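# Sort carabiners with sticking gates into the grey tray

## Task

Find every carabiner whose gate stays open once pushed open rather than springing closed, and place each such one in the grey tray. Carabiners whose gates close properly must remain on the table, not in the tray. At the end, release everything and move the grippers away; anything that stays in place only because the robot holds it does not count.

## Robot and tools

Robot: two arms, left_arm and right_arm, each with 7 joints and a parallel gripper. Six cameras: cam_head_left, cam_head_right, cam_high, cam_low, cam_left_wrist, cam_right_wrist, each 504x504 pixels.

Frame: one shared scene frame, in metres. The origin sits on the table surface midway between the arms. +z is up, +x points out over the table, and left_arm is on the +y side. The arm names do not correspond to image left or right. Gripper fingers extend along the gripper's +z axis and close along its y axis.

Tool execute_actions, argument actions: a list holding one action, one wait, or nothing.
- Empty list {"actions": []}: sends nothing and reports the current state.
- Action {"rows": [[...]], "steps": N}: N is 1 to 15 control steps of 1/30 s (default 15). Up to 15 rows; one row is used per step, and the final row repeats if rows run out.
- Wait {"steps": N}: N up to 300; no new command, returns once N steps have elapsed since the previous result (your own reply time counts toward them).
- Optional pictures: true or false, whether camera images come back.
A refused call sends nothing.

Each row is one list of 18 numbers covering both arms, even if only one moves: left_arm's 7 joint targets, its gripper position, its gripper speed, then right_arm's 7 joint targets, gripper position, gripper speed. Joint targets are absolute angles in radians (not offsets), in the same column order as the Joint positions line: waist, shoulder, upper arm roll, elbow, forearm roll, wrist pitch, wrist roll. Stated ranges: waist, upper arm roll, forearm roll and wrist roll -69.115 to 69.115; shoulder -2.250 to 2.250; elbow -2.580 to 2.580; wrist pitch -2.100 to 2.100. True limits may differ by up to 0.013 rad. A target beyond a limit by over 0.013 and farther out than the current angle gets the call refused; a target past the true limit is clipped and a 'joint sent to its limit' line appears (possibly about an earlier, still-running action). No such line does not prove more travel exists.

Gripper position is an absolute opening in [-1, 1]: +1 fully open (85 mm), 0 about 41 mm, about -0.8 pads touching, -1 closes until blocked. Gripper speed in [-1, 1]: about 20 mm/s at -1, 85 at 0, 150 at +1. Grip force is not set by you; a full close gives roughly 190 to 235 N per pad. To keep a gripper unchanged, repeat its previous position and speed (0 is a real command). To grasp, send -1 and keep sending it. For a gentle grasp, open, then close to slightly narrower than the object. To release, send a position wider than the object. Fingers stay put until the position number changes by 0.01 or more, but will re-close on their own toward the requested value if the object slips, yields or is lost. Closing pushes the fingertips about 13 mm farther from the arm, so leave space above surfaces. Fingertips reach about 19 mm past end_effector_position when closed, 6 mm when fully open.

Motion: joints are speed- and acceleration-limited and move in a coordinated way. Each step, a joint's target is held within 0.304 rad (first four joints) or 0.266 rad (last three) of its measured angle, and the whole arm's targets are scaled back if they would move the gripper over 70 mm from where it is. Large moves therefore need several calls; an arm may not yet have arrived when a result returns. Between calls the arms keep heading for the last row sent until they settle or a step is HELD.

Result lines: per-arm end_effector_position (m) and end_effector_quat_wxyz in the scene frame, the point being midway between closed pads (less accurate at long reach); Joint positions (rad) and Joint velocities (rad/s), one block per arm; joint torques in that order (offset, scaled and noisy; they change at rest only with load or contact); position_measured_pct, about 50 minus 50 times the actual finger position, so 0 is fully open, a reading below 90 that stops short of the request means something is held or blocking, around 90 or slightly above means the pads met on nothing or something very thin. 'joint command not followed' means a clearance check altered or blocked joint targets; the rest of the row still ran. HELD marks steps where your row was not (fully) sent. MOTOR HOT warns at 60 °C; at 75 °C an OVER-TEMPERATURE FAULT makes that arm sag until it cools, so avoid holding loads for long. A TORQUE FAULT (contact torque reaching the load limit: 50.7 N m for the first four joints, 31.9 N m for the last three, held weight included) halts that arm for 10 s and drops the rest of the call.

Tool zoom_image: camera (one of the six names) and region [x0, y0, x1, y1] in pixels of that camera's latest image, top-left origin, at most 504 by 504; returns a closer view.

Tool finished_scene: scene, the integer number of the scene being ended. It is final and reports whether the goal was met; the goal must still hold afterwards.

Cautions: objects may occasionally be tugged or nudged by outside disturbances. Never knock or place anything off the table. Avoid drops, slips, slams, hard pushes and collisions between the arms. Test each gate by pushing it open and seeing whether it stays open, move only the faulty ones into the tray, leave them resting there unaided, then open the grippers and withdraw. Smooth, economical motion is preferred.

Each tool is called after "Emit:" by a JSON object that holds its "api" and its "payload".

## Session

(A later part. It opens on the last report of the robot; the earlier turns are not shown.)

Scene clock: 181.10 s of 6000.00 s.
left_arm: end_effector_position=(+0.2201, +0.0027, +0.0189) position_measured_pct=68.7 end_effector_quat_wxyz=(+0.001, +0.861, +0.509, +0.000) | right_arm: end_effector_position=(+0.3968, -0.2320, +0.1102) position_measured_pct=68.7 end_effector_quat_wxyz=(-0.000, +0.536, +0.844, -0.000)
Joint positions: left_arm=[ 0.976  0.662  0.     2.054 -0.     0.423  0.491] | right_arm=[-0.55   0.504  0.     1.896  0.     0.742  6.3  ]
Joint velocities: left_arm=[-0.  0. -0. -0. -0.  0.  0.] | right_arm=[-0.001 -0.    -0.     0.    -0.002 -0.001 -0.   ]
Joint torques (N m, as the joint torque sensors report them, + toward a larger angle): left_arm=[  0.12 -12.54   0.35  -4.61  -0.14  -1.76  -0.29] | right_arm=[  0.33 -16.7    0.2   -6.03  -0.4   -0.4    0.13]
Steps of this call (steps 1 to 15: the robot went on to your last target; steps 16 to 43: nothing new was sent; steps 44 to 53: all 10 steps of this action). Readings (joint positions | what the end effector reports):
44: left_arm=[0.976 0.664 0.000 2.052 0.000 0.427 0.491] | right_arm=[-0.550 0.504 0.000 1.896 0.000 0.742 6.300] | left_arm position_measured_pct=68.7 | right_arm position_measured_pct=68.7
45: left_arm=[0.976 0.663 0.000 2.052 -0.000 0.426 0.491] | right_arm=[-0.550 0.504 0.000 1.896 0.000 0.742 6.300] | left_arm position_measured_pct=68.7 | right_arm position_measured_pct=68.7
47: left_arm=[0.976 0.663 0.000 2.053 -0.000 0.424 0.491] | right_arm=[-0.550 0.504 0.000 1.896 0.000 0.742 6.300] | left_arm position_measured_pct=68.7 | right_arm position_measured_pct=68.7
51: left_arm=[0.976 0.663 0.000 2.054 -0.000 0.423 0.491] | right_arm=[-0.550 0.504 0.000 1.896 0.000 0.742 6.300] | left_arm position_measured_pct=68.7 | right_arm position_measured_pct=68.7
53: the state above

Emit:
{"api": "execute_actions", "payload": {"actions": [{"rows":[[0.976,0.663,0,2.0515,0,0.427,0.491,-1,-0.3, -0.55,0.5042,0,1.8956,0,0.742,6.3,-0.37,0]],"steps":15}], "pictures": false}}

Emit:
{"api": "execute_actions", "payload": {"actions": [{"rows":[[0.976,0.4598,0,1.9819,0,0.70,0.491,-1,-0.3, -0.55,0.5042,0,1.8956,0,0.742,6.3,-0.37,0]],"steps":12}], "pictures": false}}

Emit:
{"api": "execute_actions", "payload": {"actions": [{"rows":[[0.6,0.6164,0,1.6723,0,0.853,0.46,-1,-0.3, -0.55,0.5042,0,1.8956,0,0.742,6.3,-0.37,0]],"steps":15}], "pictures": false}}

Emit:
{"api": "execute_actions", "payload": {"actions": [{"rows":[[0.414,0.8129,0,1.3014,0,1.0273,0.43,-1,-0.3, -0.7,0.5042,0,1.8956,0,0.742,6.236,-0.37,0]],"steps":15}], "pictures": false}}

Emit:
{"api": "execute_actions", "payload": {"actions": [{"rows":[[0.414,0.8129,0,1.3014,0,1.0273,0.43,-1,-0.3, -0.894,0.55,0,1.8956,0,0.696,6.236,-0.37,0]],"steps":8}], "pictures": false}}

Emit:
{"api": "execute_actions", "payload": {"actions": [{"rows":[[0.414,0.9232,0,1.3544,0,0.864,0.43,-1,-0.3, -0.894,0.6622,0,1.884,0,0.5954,6.236,-0.37,0]],"steps":15}]}}

Scene clock: 187.73 s of 6000.00 s.
left_arm: end_effector_position=(+0.2203, +0.0025, +0.0196) position_measured_pct=86.9 end_effector_quat_wxyz=(+0.001, +0.861, +0.509, +0.000) | right_arm: end_effector_position=(+0.3968, -0.2320, +0.1102) position_measured_pct=68.7 end_effector_quat_wxyz=(-0.000, +0.536, +0.844, -0.000)
Joint positions: left_arm=[ 0.976  0.662 -0.     2.052  0.     0.427  0.491] | right_arm=[-0.55   0.504  0.     1.896  0.     0.742  6.3  ]
Joint velocities: left_arm=[ 0.    -0.     0.001  0.001  0.     0.001 -0.001] | right_arm=[ 0.002  0.     0.     0.     0.001 -0.     0.   ]
Joint torques (N m, as the joint torque sensors report them, + toward a larger angle): left_arm=[  0.14 -15.97   0.45  -3.66  -0.07  -0.07  -0.14] | right_arm=[  0.44 -16.6    0.22  -5.95  -0.37  -0.34   0.03]
Steps of this call (steps 1 to 15: the robot went on to your last target; steps 16 to 90: nothing new was sent; then 3.13 s passed at rest; steps 91 to 105: all 15 steps of this action). Readings (joint positions | what the end effector reports):
91: left_arm=[0.976 0.662 0.000 2.054 -0.000 0.424 0.491] | right_arm=[-0.550 0.504 0.000 1.896 -0.000 0.742 6.300] | left_arm position_measured_pct=68.7 | right_arm position_measured_pct=68.7
92: left_arm=[0.976 0.660 0.000 2.053 0.000 0.425 0.491] | right_arm=[-0.550 0.504 0.000 1.896 0.000 0.742 6.300] | left_arm position_measured_pct=69.0 | right_arm position_measured_pct=68.7
94: left_arm=[0.976 0.661 0.000 2.052 -0.000 0.426 0.491] | right_arm=[-0.550 0.504 0.000 1.896 -0.000 0.742 6.300] | left_arm position_measured_pct=72.2 | right_arm position_measured_pct=68.7
98: left_arm=[0.976 0.662 -0.000 2.051 -0.000 0.427 0.491] | right_arm=[-0.550 0.504 0.000 1.896 -0.000 0.742 6.300] | left_arm position_measured_pct=81.0 | right_arm position_measured_pct=68.7
105: the state above

Scene clock: 188.13 s of 6000.00 s.
left_arm: end_effector_position=(+0.2200, +0.0029, +0.1070) position_measured_pct=86.9 end_effector_quat_wxyz=(-0.002, +0.861, +0.509, -0.000) | right_arm: end_effector_position=(+0.3968, -0.2320, +0.1102) position_measured_pct=68.7 end_effector_quat_wxyz=(-0.000, +0.536, +0.844, -0.000)
Joint positions: left_arm=[ 0.976  0.467  0.     1.982 -0.     0.695  0.491] | right_arm=[-0.55   0.504  0.     1.896  0.     0.742  6.3  ]
Joint velocities: left_arm=[-0.    -0.092 -0.    -0.04   0.001  0.178  0.   ] | right_arm=[ 0.    -0.    -0.    -0.    -0.001 -0.001  0.   ]
Joint torques (N m, as the joint torque sensors report them, + toward a larger angle): left_arm=[  0.04 -12.13  -0.01  -4.74  -0.27   0.2   -0.15] | right_arm=[  0.51 -16.71   0.2   -6.11  -0.4   -0.41   0.03]
Steps of this call (steps 1 to 12: all 12 steps of this action). Readings (joint positions | what the end effector reports):
1: left_arm=[0.976 0.660 -0.000 2.051 0.000 0.429 0.491] | right_arm=[-0.550 0.504 0.000 1.896 0.000 0.742 6.300] | left_arm position_measured_pct=86.9 | right_arm position_measured_pct=68.7
2: left_arm=[0.976 0.654 -0.000 2.050 0.000 0.435 0.491] | right_arm=[-0.550 0.504 0.000 1.896 -0.000 0.742 6.300] | left_arm position_measured_pct=86.9 | right_arm position_measured_pct=68.7
4: left_arm=[0.976 0.625 -0.000 2.041 0.000 0.470 0.491] | right_arm=[-0.550 0.504 0.000 1.896 0.000 0.742 6.300] | left_arm position_measured_pct=86.9 | right_arm position_measured_pct=68.7
8: left_arm=[0.976 0.521 -0.000 2.004 -0.000 0.612 0.491] | right_arm=[-0.550 0.504 0.000 1.896 0.000 0.742 6.300] | left_arm position_measured_pct=86.9 | right_arm position_measured_pct=68.7
12: the state above

Scene clock: 188.63 s of 6000.00 s.
left_arm: end_effector_position=(+0.3838, +0.0331, +0.1101) position_measured_pct=86.9 end_effector_quat_wxyz=(+0.000, +0.774, +0.633, +0.000) | right_arm: end_effector_position=(+0.3968, -0.2320, +0.1102) position_measured_pct=68.7 end_effector_quat_wxyz=(-0.000, +0.536, +0.844, -0.000)
Joint positions: left_arm=[ 0.647  0.599 -0.001  1.707 -0.     0.835  0.464] | right_arm=[-0.55   0.504  0.     1.896  0.     0.742  6.3  ]
Joint velocities: left_arm=[-0.582  0.216 -0.037 -0.489 -0.013  0.236 -0.051] | right_arm=[ 0.    -0.    -0.001 -0.     0.001 -0.     0.   ]
Joint torques (N m, as the joint torque sensors report them, + toward a larger angle): left_arm=[  2.45 -19.62   1.78  -5.45   0.29   0.29  -0.21] | right_arm=[  0.44 -16.75   0.24  -6.21  -0.33  -0.34   0.15]
Steps of this call (steps 1 to 15: all 15 steps of this action). Readings (joint positions | what the end effector reports):
1: left_arm=[0.974 0.467 0.000 1.981 0.000 0.699 0.491] | right_arm=[-0.550 0.504 0.000 1.896 0.000 0.742 6.300] | left_arm position_measured_pct=86.9 | right_arm position_measured_pct=68.7
2: left_arm=[0.967 0.469 0.002 1.976 0.001 0.703 0.490] | right_arm=[-0.550 0.504 0.000 1.896 -0.000 0.742 6.300] | left_arm position_measured_pct=86.9 | right_arm position_measured_pct=68.7
4: left_arm=[0.937 0.484 0.003 1.949 0.001 0.718 0.488] | right_arm=[-0.550 0.504 0.000 1.896 -0.000 0.742 6.300] | left_arm position_measured_pct=86.9 | right_arm position_measured_pct=68.7
8: left_arm=[0.830 0.530 0.002 1.855 0.000 0.763 0.478] | right_arm=[-0.550 0.504 0.000 1.896 0.000 0.742 6.300] | left_arm position_measured_pct=86.9 | right_arm position_measured_pct=68.7
15: the state above

Scene clock: 189.13 s of 6000.00 s.
left_arm: end_effector_position=(+0.5380, +0.0782, +0.1022) position_measured_pct=86.9 end_effector_quat_wxyz=(+0.001, +0.709, +0.705, +0.002) | right_arm: end_effector_position=(+0.3709, -0.1764, +0.1101) position_measured_pct=68.7 end_effector_quat_wxyz=(-0.000, +0.500, +0.866, -0.000)
Joint positions: left_arm=[ 0.42   0.806 -0.002  1.309 -0.001  1.023  0.43 ] | right_arm=[-0.697  0.504 -0.     1.896  0.     0.742  6.236]
Joint velocities: left_arm=[-0.101  0.096 -0.005 -0.226 -0.     0.1   -0.017] | right_arm=[-0.021 -0.    -0.001  0.    -0.     0.    -0.   ]
Joint torques (N m, as the joint torque sensors report them, + toward a larger angle): left_arm=[  2.51 -24.34   2.01  -6.63   0.38   0.54  -0.18] | right_arm=[  0.03 -16.65   0.55  -5.96  -0.36  -0.28   0.07]
Steps of this call (steps 1 to 15: all 15 steps of this action). Readings (joint positions | what the end effector reports):
1: left_arm=[0.628 0.607 -0.001 1.691 -0.000 0.843 0.462] | right_arm=[-0.552 0.504 0.000 1.896 0.000 0.742 6.300] | left_arm position_measured_pct=86.9 | right_arm position_measured_pct=68.7
2: left_arm=[0.607 0.618 -0.000 1.671 0.000 0.854 0.460] | right_arm=[-0.559 0.504 0.001 1.896 0.001 0.742 6.298] | left_arm position_measured_pct=86.9 | right_arm position_measured_pct=68.7
4: left_arm=[0.567 0.653 0.000 1.616 0.000 0.885 0.454] | right_arm=[-0.589 0.504 0.003 1.896 0.001 0.742 6.286] | left_arm position_measured_pct=86.9 | right_arm position_measured_pct=68.7
8: left_arm=[0.499 0.726 -0.000 1.481 -0.000 0.950 0.443] | right_arm=[-0.675 0.504 -0.002 1.895 -0.001 0.742 6.247] | left_arm position_measured_pct=86.9 | right_arm position_measured_pct=68.7
15: the state above

Scene clock: 189.40 s of 6000.00 s.
left_arm: end_effector_position=(+0.5400, +0.0794, +0.1006) position_measured_pct=86.9 end_effector_quat_wxyz=(+0.000, +0.708, +0.707, +0.000) | right_arm: end_effector_position=(+0.3410, -0.1231, +0.0961) position_measured_pct=68.7 end_effector_quat_wxyz=(-0.000, +0.437, +0.900, -0.000)
Joint positions: left_arm=[ 0.415  0.812 -0.     1.301 -0.     1.027  0.43 ] | right_arm=[-0.842  0.538 -0.001  1.895 -0.     0.709  6.236]
Joint velocities: left_arm=[-0.005  0.007 -0.001  0.    -0.    -0.001  0.   ] | right_arm=[-0.627  0.148 -0.052  0.    -0.014 -0.172  0.   ]
Joint torques (N m, as the joint torque sensors report them, + toward a larger angle): left_arm=[ -0.38 -23.62   0.29  -7.52  -0.23  -0.04  -0.12] | right_arm=[  3.13 -18.18   2.41  -5.72  -0.05  -0.22   0.11]
Steps of this call (steps 1 to 8: all 8 steps of this action). Readings (joint positions | what the end effector reports):
1: left_arm=[0.418 0.808 -0.002 1.304 -0.001 1.026 0.430] | right_arm=[-0.700 0.505 0.000 1.896 0.000 0.742 6.236] | left_arm position_measured_pct=86.9 | right_arm position_measured_pct=68.7
2: left_arm=[0.417 0.808 -0.002 1.303 -0.001 1.026 0.430] | right_arm=[-0.707 0.506 0.001 1.896 0.001 0.741 6.236] | left_arm position_measured_pct=86.9 | right_arm position_measured_pct=68.7
4: left_arm=[0.416 0.810 -0.000 1.302 -0.000 1.027 0.430] | right_arm=[-0.738 0.513 0.003 1.896 0.001 0.734 6.236] | left_arm position_measured_pct=86.9 | right_arm position_measured_pct=68.7
8: the state above

Scene clock: 189.90 s of 6000.00 s.
left_arm: end_effector_position=(+0.5402, +0.0796, +0.0235) position_measured_pct=86.9 end_effector_quat_wxyz=(+0.000, +0.707, +0.707, +0.000) | right_arm: end_effector_position=(+0.3385, -0.0958, +0.0457) position_measured_pct=68.7 end_effector_quat_wxyz=(+0.000, +0.413, +0.911, +0.001)
Joint positions: left_arm=[0.414 0.923 0.    1.354 0.    0.864 0.43 ] | right_arm=[-0.894  0.661 -0.     1.884 -0.     0.595  6.236]
Joint velocities: left_arm=[ 0.     0.006 -0.001 -0.002  0.     0.001 -0.001] | right_arm=[-0.005  0.013 -0.001  0.    -0.     0.     0.   ]
Joint torques (N m, as the joint torque sensors report them, + toward a larger angle): left_arm=[ -0.06 -23.99   0.59  -6.79  -0.03  -0.01  -0.28] | right_arm=[  0.2  -18.23   0.13  -5.01  -0.42  -0.38   0.05]
Steps of this call (steps 1 to 15: all 15 steps of this action). Readings (joint positions | what the end effector reports):
1: left_arm=[0.414 0.814 -0.000 1.302 -0.000 1.026 0.430] | right_arm=[-0.860 0.544 -0.002 1.895 -0.001 0.703 6.236] | left_arm position_measured_pct=86.9 | right_arm position_measured_pct=68.7
2: left_arm=[0.414 0.819 0.000 1.304 -0.000 1.018 0.430] | right_arm=[-0.874 0.554 -0.002 1.894 -0.001 0.694 6.236] | left_arm position_measured_pct=86.9 | right_arm position_measured_pct=68.7
4: left_arm=[0.414 0.847 0.000 1.316 -0.000 0.978 0.430] | right_arm=[-0.885 0.593 -0.002 1.890 -0.001 0.662 6.236] | left_arm position_measured_pct=86.9 | right_arm position_measured_pct=68.7
8: left_arm=[0.414 0.915 -0.000 1.352 0.000 0.876 0.430] | right_arm=[-0.891 0.653 -0.000 1.885 0.000 0.601 6.236] | left_arm position_measured_pct=86.9 | right_arm position_measured_pct=68.7
15: the state above

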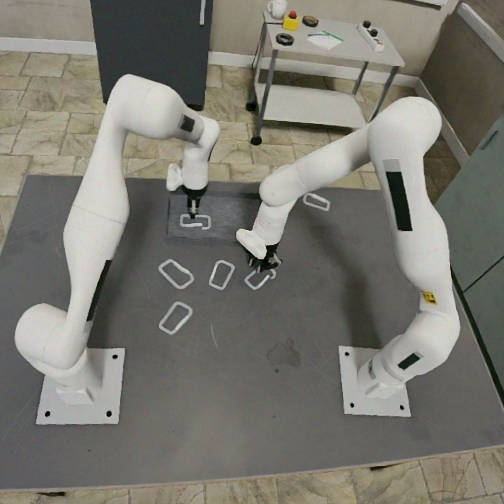

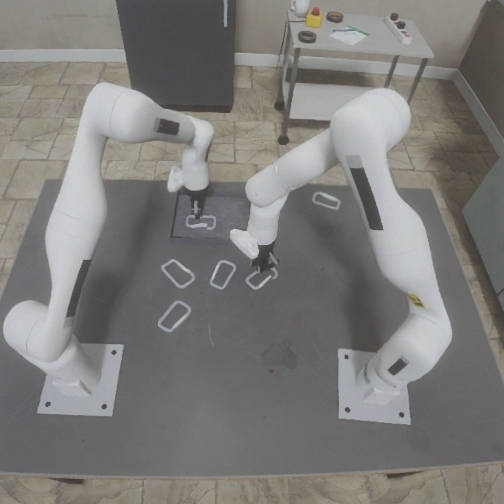

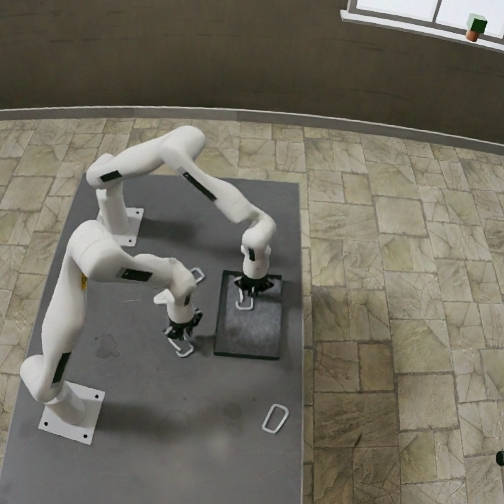

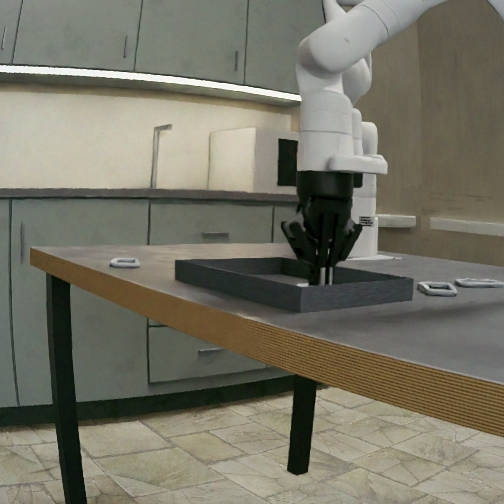

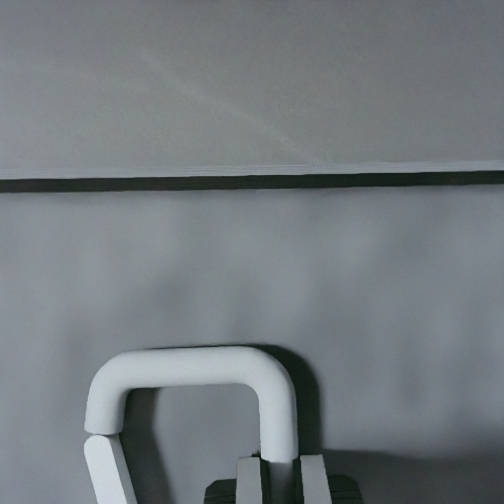

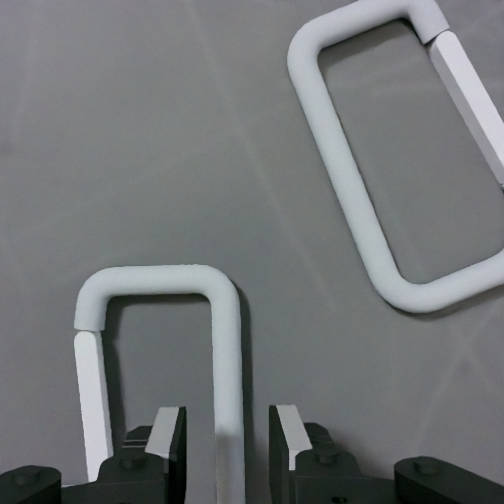

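Emit:
{"api": "execute_actions", "payload": {"actions": [{"rows":[[0.414,0.926,0,1.3544,0,0.861,0.43,-1,-0.3, -0.894,0.7172,0,1.896,0,0.5284,6.236,-0.37,0],[0.414,0.926,0,1.3544,0,0.861,0.43,-1,-0.3, -0.894,0.7172,0,1.896,0,0.5284,6.236,-0.37,0],[0.414,0.926,0,1.3544,0,0.861,0.43,-0.37,-0.3, -0.894,0.7172,0,1.896,0,0.5284,6.236,-0.37,0]],"steps":15}], "pictures": false}}

Emit:
{"api": "execute_actions", "payload": {"actions": [{"rows":[[0.414,0.8129,0,1.3014,0,1.0273,0.43,-0.37,0, -0.894,0.7175,0,1.896,0,0.5284,6.236,-1,-0.3]],"steps":15}], "pictures": false}}

Emit:
{"api": "execute_actions", "payload": {"actions": [{"rows":[[0.35,0.6164,0,1.6723,0,0.853,0.9,1,0, -0.894,0.5373,0,1.8304,0,0.774,6.236,-1,-0.3]],"steps":13}], "pictures": false}}

Emit:
{"api": "execute_actions", "payload": {"actions": [{"rows":[[0.35,0.4761,0,1.9032,0,0.7623,1.4,1,0, -0.78,0.6714,0,1.56,0,0.91,5.9,-1,-0.3]],"steps":12}], "pictures": false}}

Emit:
{"api": "execute_actions", "payload": {"actions": [{"rows":[[0.5,0.4761,0,1.9032,0,0.7623,1.966,1,0, -0.7087,0.9178,0,1.076,0,1.1478,5.7,-1,-0.3]],"steps":15}], "pictures": false}}

Emit:
{"api": "execute_actions", "payload": {"actions": [{"rows":[[0.781,0.52,0,1.87,0,0.75,1.966,1,0, -0.7087,0.9178,0,1.076,0,1.1478,5.7,-1,-0.3]],"steps":10}], "pictures": false}}

Emit:
{"api": "execute_actions", "payload": {"actions": [{"rows":[[0.781,0.6517,0,1.8277,0,0.6622,1.966,1,0, -0.7087,1.0175,0,1.134,0,0.99,5.7,-1,-0.3]],"steps":15}], "pictures": false}}

Emit:
{"api": "execute_actions", "payload": {"actions": [{"rows":[[0.781,0.7377,0,1.8493,0,0.5546,1.966,1,0, -0.7087,1.0175,0,1.134,0,0.99,5.7,-0.37,-0.3]],"steps":15}]}}

Scene clock: 205.63 s of 6000.00 s.
left_arm: end_effector_position=(+0.5403, +0.0796, +0.0216) position_measured_pct=69.0 end_effector_quat_wxyz=(+0.000, +0.707, +0.707, +0.000) | right_arm: end_effector_position=(+0.3383, -0.0958, +0.0193) position_measured_pct=68.7 end_effector_quat_wxyz=(+0.000, +0.413, +0.911, +0.000)
Joint positions: left_arm=[ 0.414  0.926 -0.     1.354  0.     0.861  0.43 ] | right_arm=[-0.894  0.717 -0.     1.896  0.     0.528  6.236]
Joint velocities: left_arm=[ 0.     0.001 -0.001 -0.001  0.    -0.001  0.   ] | right_arm=[ 0.001  0.004  0.001  0.    -0.001 -0.    -0.   ]
Joint torques (N m, as the joint torque sensors report them, + toward a larger angle): left_arm=[ -0.04 -23.98   0.69  -6.67  -0.11   0.11  -0.18] | right_arm=[  0.4  -18.81   0.35  -4.61  -0.33  -0.37   0.06]
Steps of this call (steps 1 to 15: the robot went on to your last target; steps 16 to 90: nothing new was sent; then 12.23 s passed at rest; steps 91 to 105: all 15 steps of this action). Readings (joint positions | what the end effector reports):
91: left_arm=[0.414 0.924 0.000 1.354 -0.000 0.863 0.430] | right_arm=[-0.894 0.664 0.000 1.884 -0.000 0.594 6.236] | left_arm position_measured_pct=86.9 | right_arm position_measured_pct=68.7
92: left_arm=[0.414 0.925 0.000 1.354 -0.000 0.862 0.430] | right_arm=[-0.894 0.670 0.000 1.885 -0.000 0.588 6.236] | left_arm position_measured_pct=86.9 | right_arm position_measured_pct=68.7
94: left_arm=[0.414 0.925 0.000 1.354 0.000 0.861 0.430] | right_arm=[-0.894 0.697 0.000 1.890 -0.000 0.558 6.236] | left_arm position_measured_pct=86.5 | right_arm position_measured_pct=68.7
98: left_arm=[0.414 0.926 0.000 1.354 0.000 0.861 0.430] | right_arm=[-0.894 0.714 -0.000 1.896 -0.000 0.529 6.236] | left_arm position_measured_pct=79.0 | right_arm position_measured_pct=68.7
105: the state above

Scene clock: 206.13 s of 6000.00 s.
left_arm: end_effector_position=(+0.5400, +0.0797, +0.0998) position_measured_pct=68.7 end_effector_quat_wxyz=(-0.000, +0.707, +0.707, -0.000) | right_arm: end_effector_position=(+0.3382, -0.0959, +0.0197) position_measured_pct=86.9 end_effector_quat_wxyz=(+0.000, +0.413, +0.911, +0.000)
Joint positions: left_arm=[ 0.414  0.814 -0.     1.301 -0.     1.027  0.43 ] | right_arm=[-0.894  0.716  0.     1.896  0.     0.529  6.236]
Joint velocities: left_arm=[ 0.    -0.006 -0.    -0.001  0.002 -0.     0.001] | right_arm=[-0. -0. -0.  0. -0. -0.  0.]
Joint torques (N m, as the joint torque sensors report them, + toward a larger angle): left_arm=[  0.13 -23.15   0.28  -7.5   -0.15   0.17   0.  ] | right_arm=[  0.48 -17.26   0.42  -4.67  -0.38  -0.87  -0.05]
Steps of this call (steps 1 to 15: all 15 steps of this action). Readings (joint positions | what the end effector reports):
1: left_arm=[0.414 0.925 -0.000 1.354 0.000 0.862 0.430] | right_arm=[-0.894 0.717 0.000 1.896 -0.000 0.528 6.236] | left_arm position_measured_pct=68.7 | right_arm position_measured_pct=68.7
2: left_arm=[0.414 0.920 -0.000 1.352 0.000 0.869 0.430] | right_arm=[-0.894 0.717 -0.000 1.896 -0.000 0.529 6.236] | left_arm position_measured_pct=68.7 | right_arm position_measured_pct=69.0
4: left_arm=[0.414 0.894 -0.000 1.341 0.000 0.906 0.430] | right_arm=[-0.894 0.717 0.000 1.896 -0.000 0.529 6.236] | left_arm position_measured_pct=68.7 | right_arm position_measured_pct=72.2
8: left_arm=[0.414 0.823 0.000 1.305 -0.000 1.012 0.430] | right_arm=[-0.894 0.716 0.000 1.896 0.000 0.529 6.236] | left_arm position_measured_pct=68.7 | right_arm position_measured_pct=81.0
15: the state above

Scene clock: 206.57 s of 6000.00 s.
left_arm: end_effector_position=(+0.4845, +0.1350, +0.1101) position_measured_pct=37.7 end_effector_quat_wxyz=(+0.004, +0.557, +0.830, +0.001) | right_arm: end_effector_position=(+0.3378, -0.0964, +0.1077) position_measured_pct=86.9 end_effector_quat_wxyz=(-0.001, +0.413, +0.911, -0.002)
Joint positions: left_arm=[ 0.361  0.649 -0.     1.605 -0.     0.88   0.766] | right_arm=[-0.894  0.543  0.     1.83   0.     0.773  6.236]
Joint velocities: left_arm=[-0.097 -0.296  0.005  0.651  0.002 -0.26   1.216] | right_arm=[-0.002 -0.037 -0.002  0.006  0.001  0.022  0.   ]
Joint torques (N m, as the joint torque sensors report them, + toward a larger angle): left_arm=[  0.33 -20.92   0.21  -7.17  -0.04   0.18  -0.13] | right_arm=[  0.58 -18.53  -0.08  -6.01  -0.44  -0.35   0.06]
Steps of this call (steps 1 to 13: all 13 steps of this action). Readings (joint positions | what the end effector reports):
1: left_arm=[0.414 0.812 0.000 1.302 0.000 1.026 0.431] | right_arm=[-0.894 0.715 0.000 1.896 0.000 0.530 6.236] | left_arm position_measured_pct=68.7 | right_arm position_measured_pct=86.9
2: left_arm=[0.412 0.808 0.000 1.308 0.000 1.022 0.435] | right_arm=[-0.894 0.708 -0.000 1.894 0.000 0.537 6.236] | left_arm position_measured_pct=67.9 | right_arm position_measured_pct=86.9
4: left_arm=[0.406 0.789 0.001 1.335 0.000 1.005 0.458] | right_arm=[-0.894 0.679 -0.000 1.885 0.000 0.573 6.236] | left_arm position_measured_pct=63.9 | right_arm position_measured_pct=86.9
8: left_arm=[0.382 0.713 0.000 1.456 0.000 0.938 0.565] | right_arm=[-0.894 0.581 0.000 1.847 -0.000 0.710 6.236] | left_arm position_measured_pct=52.4 | right_arm position_measured_pct=86.9
13: the state above

Scene clock: 206.97 s of 6000.00 s.
left_arm: end_effector_position=(+0.4088, +0.1691, +0.1175) position_measured_pct=2.4 end_effector_quat_wxyz=(-0.002, +0.341, +0.940, +0.000) | right_arm: end_effector_position=(+0.4196, -0.0892, +0.1107) position_measured_pct=86.9 end_effector_quat_wxyz=(+0.001, +0.586, +0.810, +0.001)
Joint positions: left_arm=[ 0.351  0.496  0.     1.877 -0.     0.773  1.242] | right_arm=[-0.792  0.657  0.001  1.586  0.     0.896  5.937]
Joint velocities: left_arm=[-0.006 -0.161  0.001  0.226 -0.001 -0.097  1.215] | right_arm=[ 0.186  0.198  0.011 -0.487  0.003  0.245 -0.724]
Joint torques (N m, as the joint torque sensors report them, + toward a larger angle): left_arm=[  0.37 -16.41  -0.04  -6.42  -0.03   0.11  -0.25] | right_arm=[ -1.01 -20.66  -0.97  -5.39  -0.56  -0.17   0.33]
Steps of this call (steps 1 to 12: all 12 steps of this action). Readings (joint positions | what the end effector reports):
1: left_arm=[0.358 0.639 -0.000 1.627 -0.000 0.871 0.806] | right_arm=[-0.893 0.543 -0.000 1.829 -0.000 0.774 6.235] | left_arm position_measured_pct=34.5 | right_arm position_measured_pct=86.9
2: left_arm=[0.356 0.625 -0.001 1.653 -0.000 0.860 0.843] | right_arm=[-0.890 0.546 -0.001 1.824 -0.000 0.778 6.230] | left_arm position_measured_pct=31.7 | right_arm position_measured_pct=86.9
4: left_arm=[0.354 0.588 -0.000 1.721 -0.000 0.833 0.917] | right_arm=[-0.878 0.560 -0.001 1.797 -0.000 0.791 6.204] | left_arm position_measured_pct=25.4 | right_arm position_measured_pct=86.9
8: left_arm=[0.352 0.525 -0.000 1.832 -0.000 0.792 1.079] | right_arm=[-0.831 0.614 -0.000 1.686 -0.000 0.846 6.081] | left_arm position_measured_pct=13.5 | right_arm position_measured_pct=86.9
12: the state above

Scene clock: 207.47 s of 6000.00 s.
left_arm: end_effector_position=(+0.3748, +0.1214, +0.1200) position_measured_pct=0.0 end_effector_quat_wxyz=(-0.000, +0.113, +0.994, -0.000) | right_arm: end_effector_position=(+0.5337, -0.0622, +0.0999) position_measured_pct=86.9 end_effector_quat_wxyz=(-0.000, +0.705, +0.709, -0.003)
Joint positions: left_arm=[0.49  0.477 0.    1.903 0.    0.763 1.852] | right_arm=[-0.711  0.906  0.     1.102  0.     1.14   5.705]
Joint velocities: left_arm=[ 0.106 -0.005 -0.003  0.005 -0.002 -0.003  1.217] | right_arm=[ 0.042  0.149  0.    -0.488 -0.002  0.152 -0.101]
Joint torques (N m, as the joint torque sensors report them, + toward a larger angle): left_arm=[ -0.04 -15.95   0.39  -6.2   -0.12   0.3   -0.15] | right_arm=[ -0.07 -25.4    0.18  -7.03  -0.43   0.07   0.07]
Steps of this call (steps 1 to 15: all 15 steps of this action). Readings (joint positions | what the end effector reports):
1: left_arm=[0.352 0.491 -0.000 1.884 -0.000 0.770 1.282] | right_arm=[-0.786 0.665 0.001 1.571 0.000 0.905 5.915] | left_arm position_measured_pct=1.2 | right_arm position_measured_pct=86.9
2: left_arm=[0.357 0.488 -0.001 1.889 -0.001 0.769 1.323] | right_arm=[-0.779 0.677 0.000 1.551 -0.000 0.916 5.893] | left_arm position_measured_pct=0.8 | right_arm position_measured_pct=86.9
4: left_arm=[0.383 0.484 -0.003 1.894 -0.001 0.766 1.404] | right_arm=[-0.760 0.716 -0.001 1.498 -0.000 0.951 5.842] | left_arm position_measured_pct=0.0 | right_arm position_measured_pct=86.9
8: left_arm=[0.449 0.479 0.001 1.900 0.001 0.764 1.567] | right_arm=[-0.733 0.821 0.001 1.336 0.000 1.053 5.762] | left_arm position_measured_pct=0.0 | right_arm position_measured_pct=86.9
15: the state above

Scene clock: 207.80 s of 6000.00 s.
left_arm: end_effector_position=(+0.3248, +0.0425, +0.1116) position_measured_pct=0.0 end_effector_quat_wxyz=(+0.000, +0.169, +0.986, -0.001) | right_arm: end_effector_position=(+0.5402, -0.0596, +0.1005) position_measured_pct=86.9 end_effector_quat_wxyz=(+0.000, +0.708, +0.706, +0.000)
Joint positions: left_arm=[0.714 0.51  0.001 1.878 0.    0.753 1.962] | right_arm=[-0.709  0.917  0.     1.076  0.     1.148  5.7  ]
Joint velocities: left_arm=[ 0.71   0.111  0.026 -0.092  0.007 -0.036  0.032] | right_arm=[ 0.     0.006  0.001 -0.001  0.001  0.     0.   ]
Joint torques (N m, as the joint torque sensors report them, + toward a larger angle): left_arm=[ -1.69 -17.09  -1.25  -6.07  -0.6    0.07   0.37] | right_arm=[  0.36 -25.93   0.59  -8.47  -0.38  -0.38  -0.03]
Steps of this call (steps 1 to 10: all 10 steps of this action). Readings (joint positions | what the end effector reports):
1: left_arm=[0.494 0.477 -0.000 1.903 -0.000 0.762 1.891] | right_arm=[-0.710 0.910 0.000 1.089 0.000 1.144 5.702] | left_arm position_measured_pct=0.0 | right_arm position_measured_pct=86.9
2: left_arm=[0.504 0.478 -0.001 1.902 -0.001 0.762 1.924] | right_arm=[-0.710 0.912 0.000 1.081 0.000 1.146 5.700] | left_arm position_measured_pct=0.0 | right_arm position_measured_pct=86.9
4: left_arm=[0.539 0.483 -0.003 1.899 -0.001 0.761 1.958] | right_arm=[-0.709 0.914 0.000 1.077 0.000 1.147 5.700] | left_arm position_measured_pct=0.0 | right_arm position_measured_pct=86.9
8: left_arm=[0.659 0.501 -0.001 1.885 -0.000 0.756 1.960] | right_arm=[-0.709 0.917 0.000 1.076 0.000 1.148 5.700] | left_arm position_measured_pct=0.0 | right_arm position_measured_pct=86.9
10: the state above

Scene clock: 208.30 s of 6000.00 s.
left_arm: end_effector_position=(+0.3241, +0.0038, +0.0608) position_measured_pct=0.0 end_effector_quat_wxyz=(+0.001, +0.200, +0.980, -0.000) | right_arm: end_effector_position=(+0.5403, -0.0596, +0.0225) position_measured_pct=86.9 end_effector_quat_wxyz=(+0.000, +0.708, +0.706, +0.000)
Joint positions: left_arm=[0.78  0.65  0.    1.828 0.    0.662 1.966] | right_arm=[-0.709  1.017  0.     1.134  0.     0.99   5.7  ]
Joint velocities: left_arm=[ 0.005  0.015  0.     0.    -0.    -0.001  0.001] | right_arm=[-0.     0.006  0.002 -0.001 -0.001  0.001  0.   ]
Joint torques (N m, as the joint torque sensors report them, + toward a larger angle): left_arm=[ -0.2  -19.38   0.49  -5.41   0.15  -0.1   -0.36] | right_arm=[  0.52 -25.62   0.48  -7.71  -0.44  -0.42   0.03]
Steps of this call (steps 1 to 15: all 15 steps of this action). Readings (joint positions | what the end effector reports):
1: left_arm=[0.735 0.514 0.002 1.875 0.001 0.752 1.963] | right_arm=[-0.709 0.919 0.000 1.077 -0.000 1.146 5.700] | left_arm position_measured_pct=0.0 | right_arm position_measured_pct=86.9
2: left_arm=[0.752 0.523 0.002 1.870 0.001 0.748 1.964] | right_arm=[-0.709 0.924 0.000 1.079 -0.000 1.138 5.700] | left_arm position_measured_pct=0.0 | right_arm position_measured_pct=86.9
4: left_arm=[0.769 0.558 0.003 1.856 0.001 0.730 1.965] | right_arm=[-0.709 0.953 0.000 1.093 -0.000 1.095 5.700] | left_arm position_measured_pct=0.0 | right_arm position_measured_pct=86.9
8: left_arm=[0.777 0.636 0.000 1.832 0.000 0.673 1.966] | right_arm=[-0.709 1.012 -0.000 1.133 0.000 0.998 5.700] | left_arm position_measured_pct=0.0 | right_arm position_measured_pct=86.9
15: the state above

Scene clock: 208.80 s of 6000.00 s.
left_arm: end_effector_position=(+0.3238, +0.0037, +0.0179) position_measured_pct=0.0 end_effector_quat_wxyz=(+0.000, +0.200, +0.980, -0.000) | right_arm: end_effector_position=(+0.5402, -0.0597, +0.0222) position_measured_pct=68.7 end_effector_quat_wxyz=(+0.000, +0.708, +0.706, +0.000)
Joint positions: left_arm=[0.781 0.737 0.    1.849 0.    0.555 1.966] | right_arm=[-0.709  1.017 -0.     1.134  0.     0.99   5.7  ]
Joint velocities: left_arm=[ 0.     0.007 -0.001 -0.    -0.    -0.     0.001] | right_arm=[-0.002  0.     0.001 -0.    -0.001  0.     0.   ]
Joint torques (N m, as the joint torque sensors report them, + toward a larger angle): left_arm=[ -0.09 -18.57   0.58  -4.86  -0.05   0.05  -0.11] | right_arm=[  0.29 -25.87   0.46  -7.52  -0.38  -0.39   0.11]
Steps of this call (steps 1 to 15: all 15 steps of this action). Readings (joint positions | what the end effector reports):
1: left_arm=[0.781 0.652 0.000 1.828 0.000 0.661 1.966] | right_arm=[-0.709 1.017 0.000 1.134 0.000 0.990 5.700] | left_arm position_measured_pct=0.0 | right_arm position_measured_pct=86.9
2: left_arm=[0.781 0.658 0.000 1.829 0.000 0.655 1.966] | right_arm=[-0.709 1.017 0.000 1.134 0.000 0.990 5.700] | left_arm position_measured_pct=0.0 | right_arm position_measured_pct=86.5
4: left_arm=[0.781 0.688 0.000 1.836 0.000 0.621 1.966] | right_arm=[-0.709 1.017 0.000 1.134 0.000 0.990 5.700] | left_arm position_measured_pct=0.0 | right_arm position_measured_pct=82.9
8: left_arm=[0.781 0.734 -0.000 1.849 -0.000 0.558 1.966] | right_arm=[-0.709 1.017 0.000 1.134 -0.000 0.990 5.700] | left_arm position_measured_pct=0.0 | right_arm position_measured_pct=74.2
15: the state above

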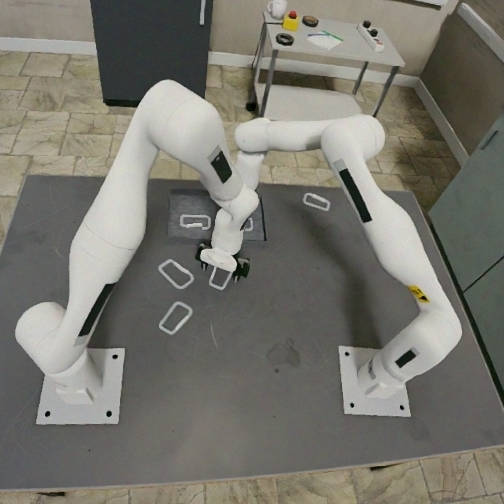

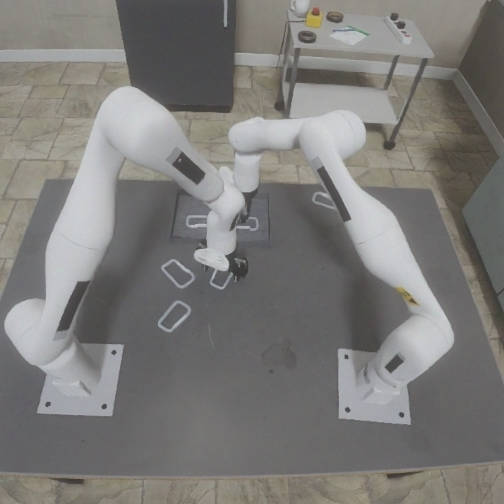

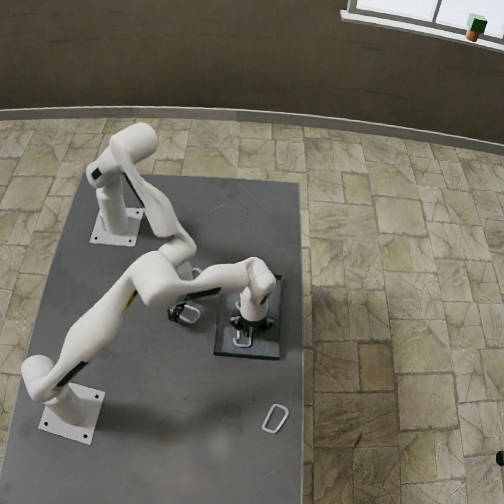

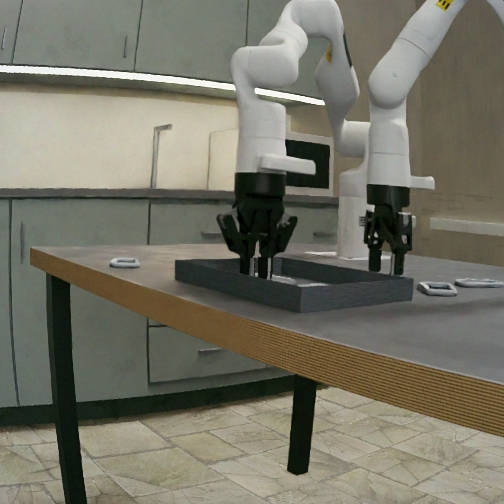

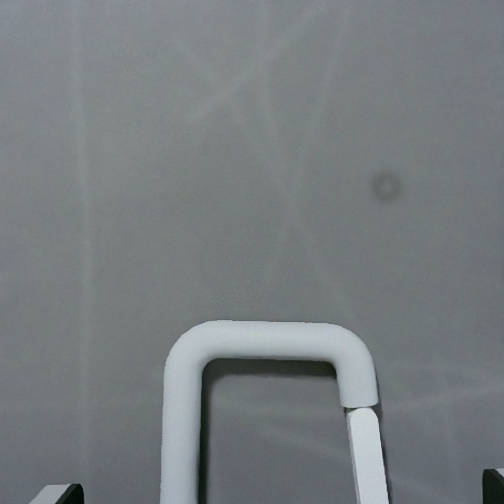

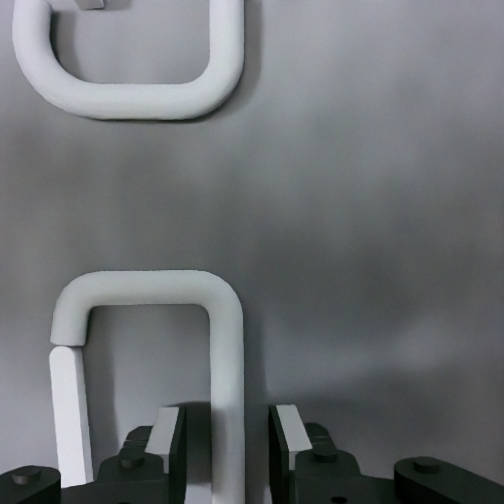

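Emit:
{"api": "execute_actions", "payload": {"actions": [{"rows":[[0.781,0.7377,0,1.8493,0,0.5546,1.966,0.05,-0.2, -0.7087,0.9178,0,1.076,0,1.1478,5.7,-0.37,0]],"steps":13}], "pictures": false}}

Emit:
{"api": "execute_actions", "payload": {"actions": [{"rows":[[0.781,0.7377,0,1.8493,0,0.5546,1.966,0.05,-0.2, -0.4,0.6,0,1.56,0,0.98,5.7,-0.37,0]],"steps":14}]}}

Emit:
{"api": "execute_actions", "payload": {"actions": [{"rows":[[0.781,0.7377,0,1.8493,0,0.5546,1.966,0.5,-0.4, -0.3,0.3,0,2.0,0,0.84,5.7,-0.37,0]],"steps":15}]}}

Scene clock: 211.80 s of 6000.00 s.
left_arm: end_effector_position=(+0.3237, +0.0038, +0.0176) position_measured_pct=26.2 end_effector_quat_wxyz=(-0.000, +0.200, +0.980, +0.000) | right_arm: end_effector_position=(+0.5401, -0.0598, +0.0994) position_measured_pct=68.7 end_effector_quat_wxyz=(-0.000, +0.708, +0.706, -0.000)
Joint positions: left_arm=[0.781 0.738 0.    1.849 0.    0.555 1.966] | right_arm=[-0.709  0.919  0.     1.076 -0.     1.148  5.7  ]
Joint velocities: left_arm=[-0.001 -0.     0.     0.     0.     0.001 -0.   ] | right_arm=[ 0.    -0.01  -0.001  0.003 -0.     0.001  0.   ]
Joint torques (N m, as the joint torque sensors report them, + toward a larger angle): left_arm=[  0.11 -19.34   0.34  -4.7   -0.15   0.05  -0.2 ] | right_arm=[  0.31 -25.36   0.33  -7.86  -0.43  -0.33   0.1 ]
Steps of this call (steps 1 to 15: the robot went on to your last target; steps 16 to 77: nothing new was sent; steps 78 to 90: all 13 steps of this action). Readings (joint positions | what the end effector reports):
78: left_arm=[0.781 0.738 0.000 1.849 0.000 0.555 1.966] | right_arm=[-0.709 1.016 -0.000 1.134 0.000 0.991 5.700] | left_arm position_measured_pct=0.0 | right_arm position_measured_pct=68.7
79: left_arm=[0.781 0.738 0.000 1.849 0.000 0.555 1.966] | right_arm=[-0.709 1.011 -0.000 1.132 0.000 1.000 5.700] | left_arm position_measured_pct=0.4 | right_arm position_measured_pct=68.7
81: left_arm=[0.781 0.738 0.000 1.849 -0.000 0.555 1.966] | right_arm=[-0.709 0.982 -0.000 1.117 0.000 1.042 5.700] | left_arm position_measured_pct=4.0 | right_arm position_measured_pct=68.7
85: left_arm=[0.781 0.738 0.000 1.849 0.000 0.555 1.966] | right_arm=[-0.709 0.923 0.000 1.077 -0.000 1.139 5.700] | left_arm position_measured_pct=13.5 | right_arm position_measured_pct=68.7
90: the state above

Scene clock: 212.27 s of 6000.00 s.
left_arm: end_effector_position=(+0.3242, +0.0023, +0.0189) position_measured_pct=46.4 end_effector_quat_wxyz=(+0.001, +0.200, +0.980, -0.001) | right_arm: end_effector_position=(+0.5355, -0.2097, +0.1467) position_measured_pct=68.7 end_effector_quat_wxyz=(+0.006, +0.782, +0.622, +0.019)
Joint positions: left_arm=[0.782 0.735 0.001 1.848 0.    0.554 1.966] | right_arm=[-0.484  0.687  0.     1.39   0.     1.025  5.7  ]
Joint velocities: left_arm=[-0.     0.     0.    -0.001  0.    -0.    -0.   ] | right_arm=[ 0.478 -0.488  0.     0.957  0.    -0.252  0.   ]
Joint torques (N m, as the joint torque sensors report them, + toward a larger angle): left_arm=[ -0.37 -17.25  -0.24  -3.74  -0.42   0.19  -0.35] | right_arm=[ -0.14 -21.49   0.04  -7.64  -0.41  -0.26   0.03]
Steps of this call (steps 1 to 14: all 14 steps of this action). Readings (joint positions | what the end effector reports):
1: left_arm=[0.781 0.738 0.000 1.849 0.000 0.555 1.966] | right_arm=[-0.707 0.917 -0.000 1.077 -0.000 1.147 5.700] | left_arm position_measured_pct=29.0 | right_arm position_measured_pct=68.7
2: left_arm=[0.781 0.738 0.000 1.849 0.000 0.555 1.966] | right_arm=[-0.701 0.911 -0.002 1.083 -0.001 1.143 5.700] | left_arm position_measured_pct=31.3 | right_arm position_measured_pct=68.7
4: left_arm=[0.781 0.738 0.000 1.849 0.000 0.555 1.966] | right_arm=[-0.673 0.881 -0.004 1.111 -0.002 1.127 5.700] | left_arm position_measured_pct=36.5 | right_arm position_measured_pct=68.7
8: left_arm=[0.781 0.735 0.001 1.848 0.000 0.554 1.966] | right_arm=[-0.587 0.792 -0.000 1.208 -0.000 1.081 5.700] | left_arm position_measured_pct=44.8 | right_arm position_measured_pct=68.7
14: the state above

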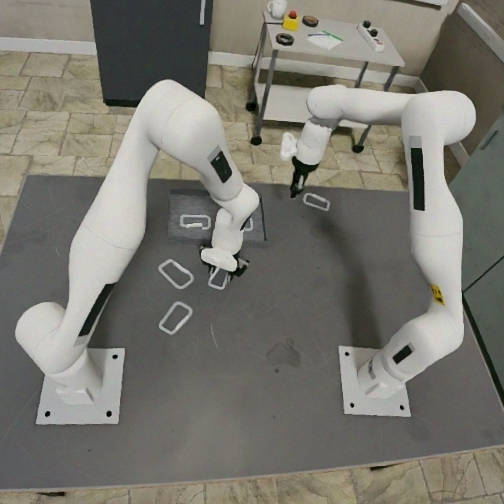

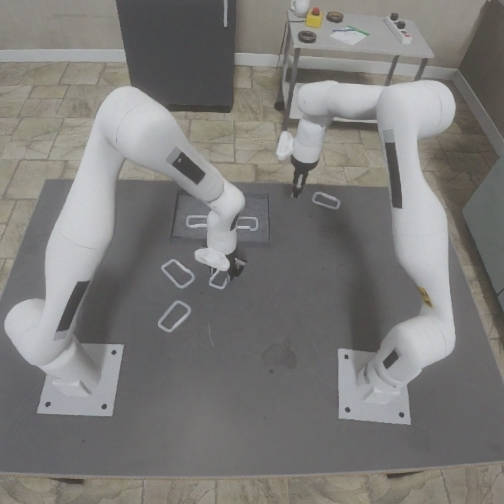

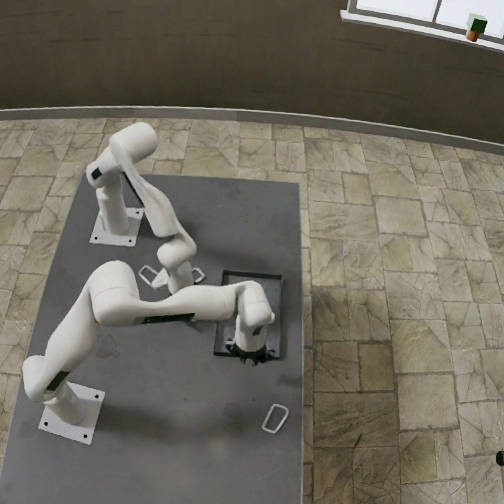

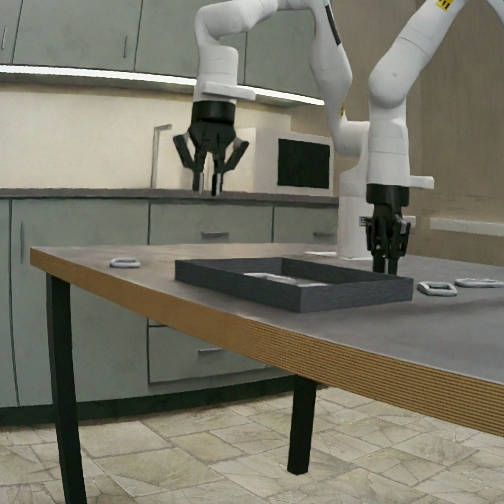

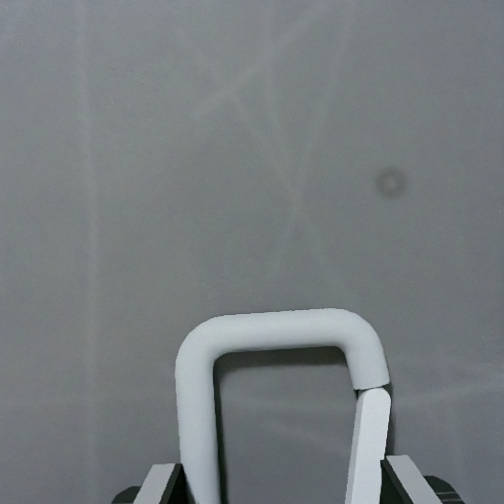

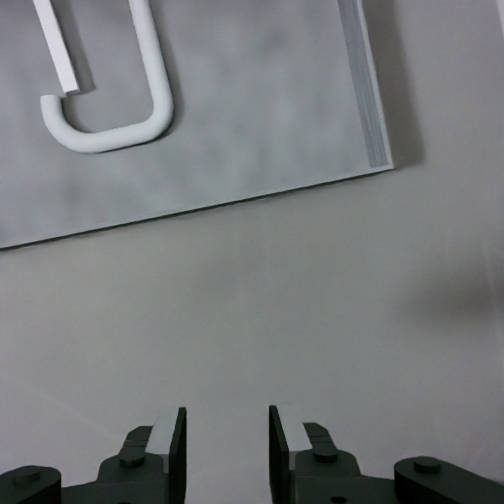

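Scene clock: 212.77 s of 6000.00 s.
left_arm: end_effector_position=(+0.3237, +0.0038, +0.0177) position_measured_pct=25.4 end_effector_quat_wxyz=(+0.000, +0.200, +0.980, -0.000) | right_arm: end_effector_position=(+0.4096, -0.3269, +0.1746) position_measured_pct=68.7 end_effector_quat_wxyz=(+0.008, +0.831, +0.556, +0.020)
Joint positions: left_arm=[ 0.781  0.738 -0.     1.849  0.     0.555  1.966] | right_arm=[-0.32   0.35   0.001  1.887  0.     0.862  5.7  ]
Joint velocities: left_arm=[ 0.     0.001 -0.001 -0.     0.     0.     0.   ] | right_arm=[ 0.167 -0.41   0.001  0.941 -0.    -0.175  0.   ]
Joint torques (N m, as the joint torque sensors report them, + toward a larger angle): left_arm=[  0.15 -19.07   0.43  -4.44  -0.09   0.05  -0.01] | right_arm=[  0.55 -14.51  -0.01  -7.67  -0.51  -0.76   0.08]
Steps of this call (steps 1 to 15: all 15 steps of this action). Readings (joint positions | what the end effector reports):
1: left_arm=[0.782 0.735 0.001 1.848 0.000 0.554 1.966] | right_arm=[-0.468 0.669 -0.000 1.422 -0.000 1.016 5.700] | left_arm position_measured_pct=46.4 | right_arm position_measured_pct=68.7
2: left_arm=[0.781 0.736 0.000 1.848 0.000 0.554 1.966] | right_arm=[-0.450 0.648 -0.000 1.454 -0.000 1.006 5.700] | left_arm position_measured_pct=46.0 | right_arm position_measured_pct=68.7
4: left_arm=[0.781 0.736 -0.000 1.849 -0.000 0.555 1.966] | right_arm=[-0.418 0.589 0.001 1.516 0.000 0.975 5.700] | left_arm position_measured_pct=42.9 | right_arm position_measured_pct=68.7
8: left_arm=[0.781 0.737 -0.000 1.849 -0.000 0.555 1.966] | right_arm=[-0.367 0.467 0.001 1.651 0.000 0.915 5.700] | left_arm position_measured_pct=35.3 | right_arm position_measured_pct=68.7
15: the state above

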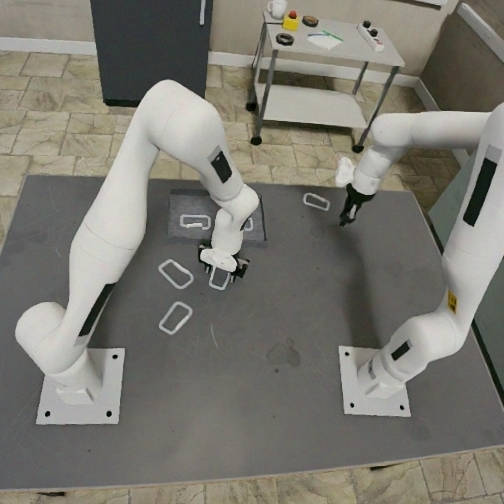

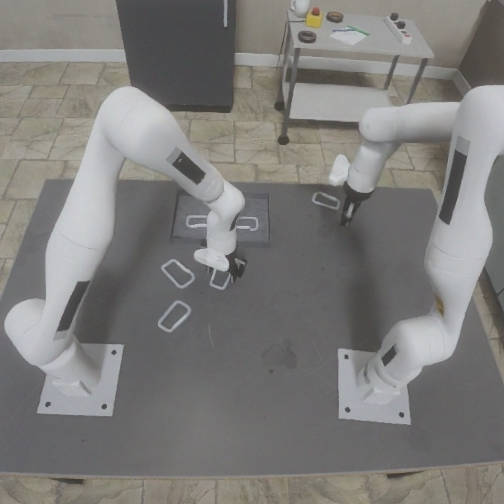

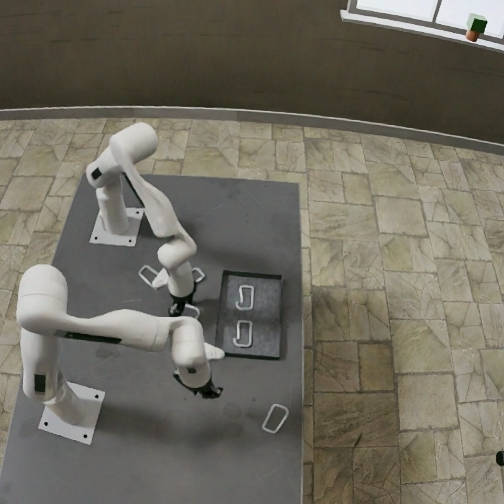

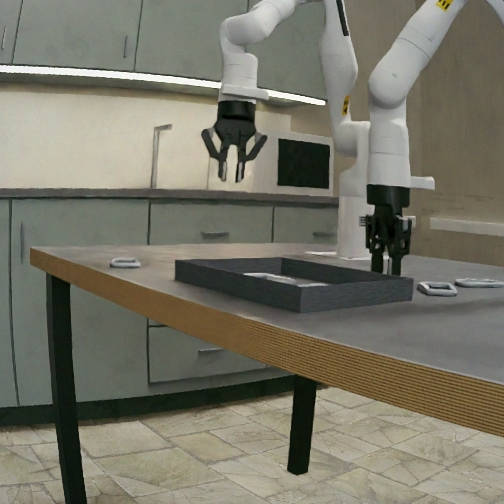

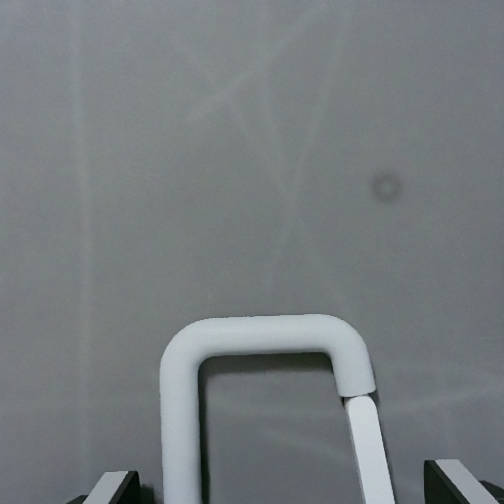

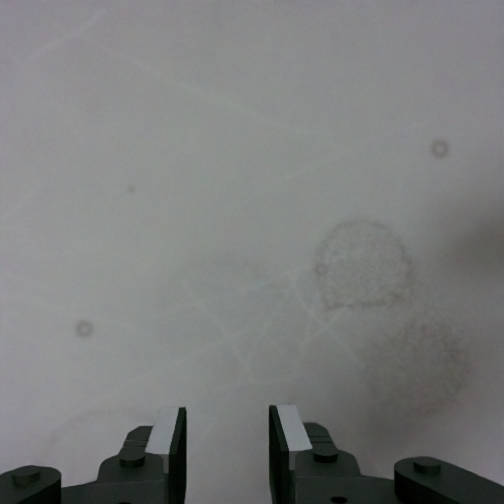

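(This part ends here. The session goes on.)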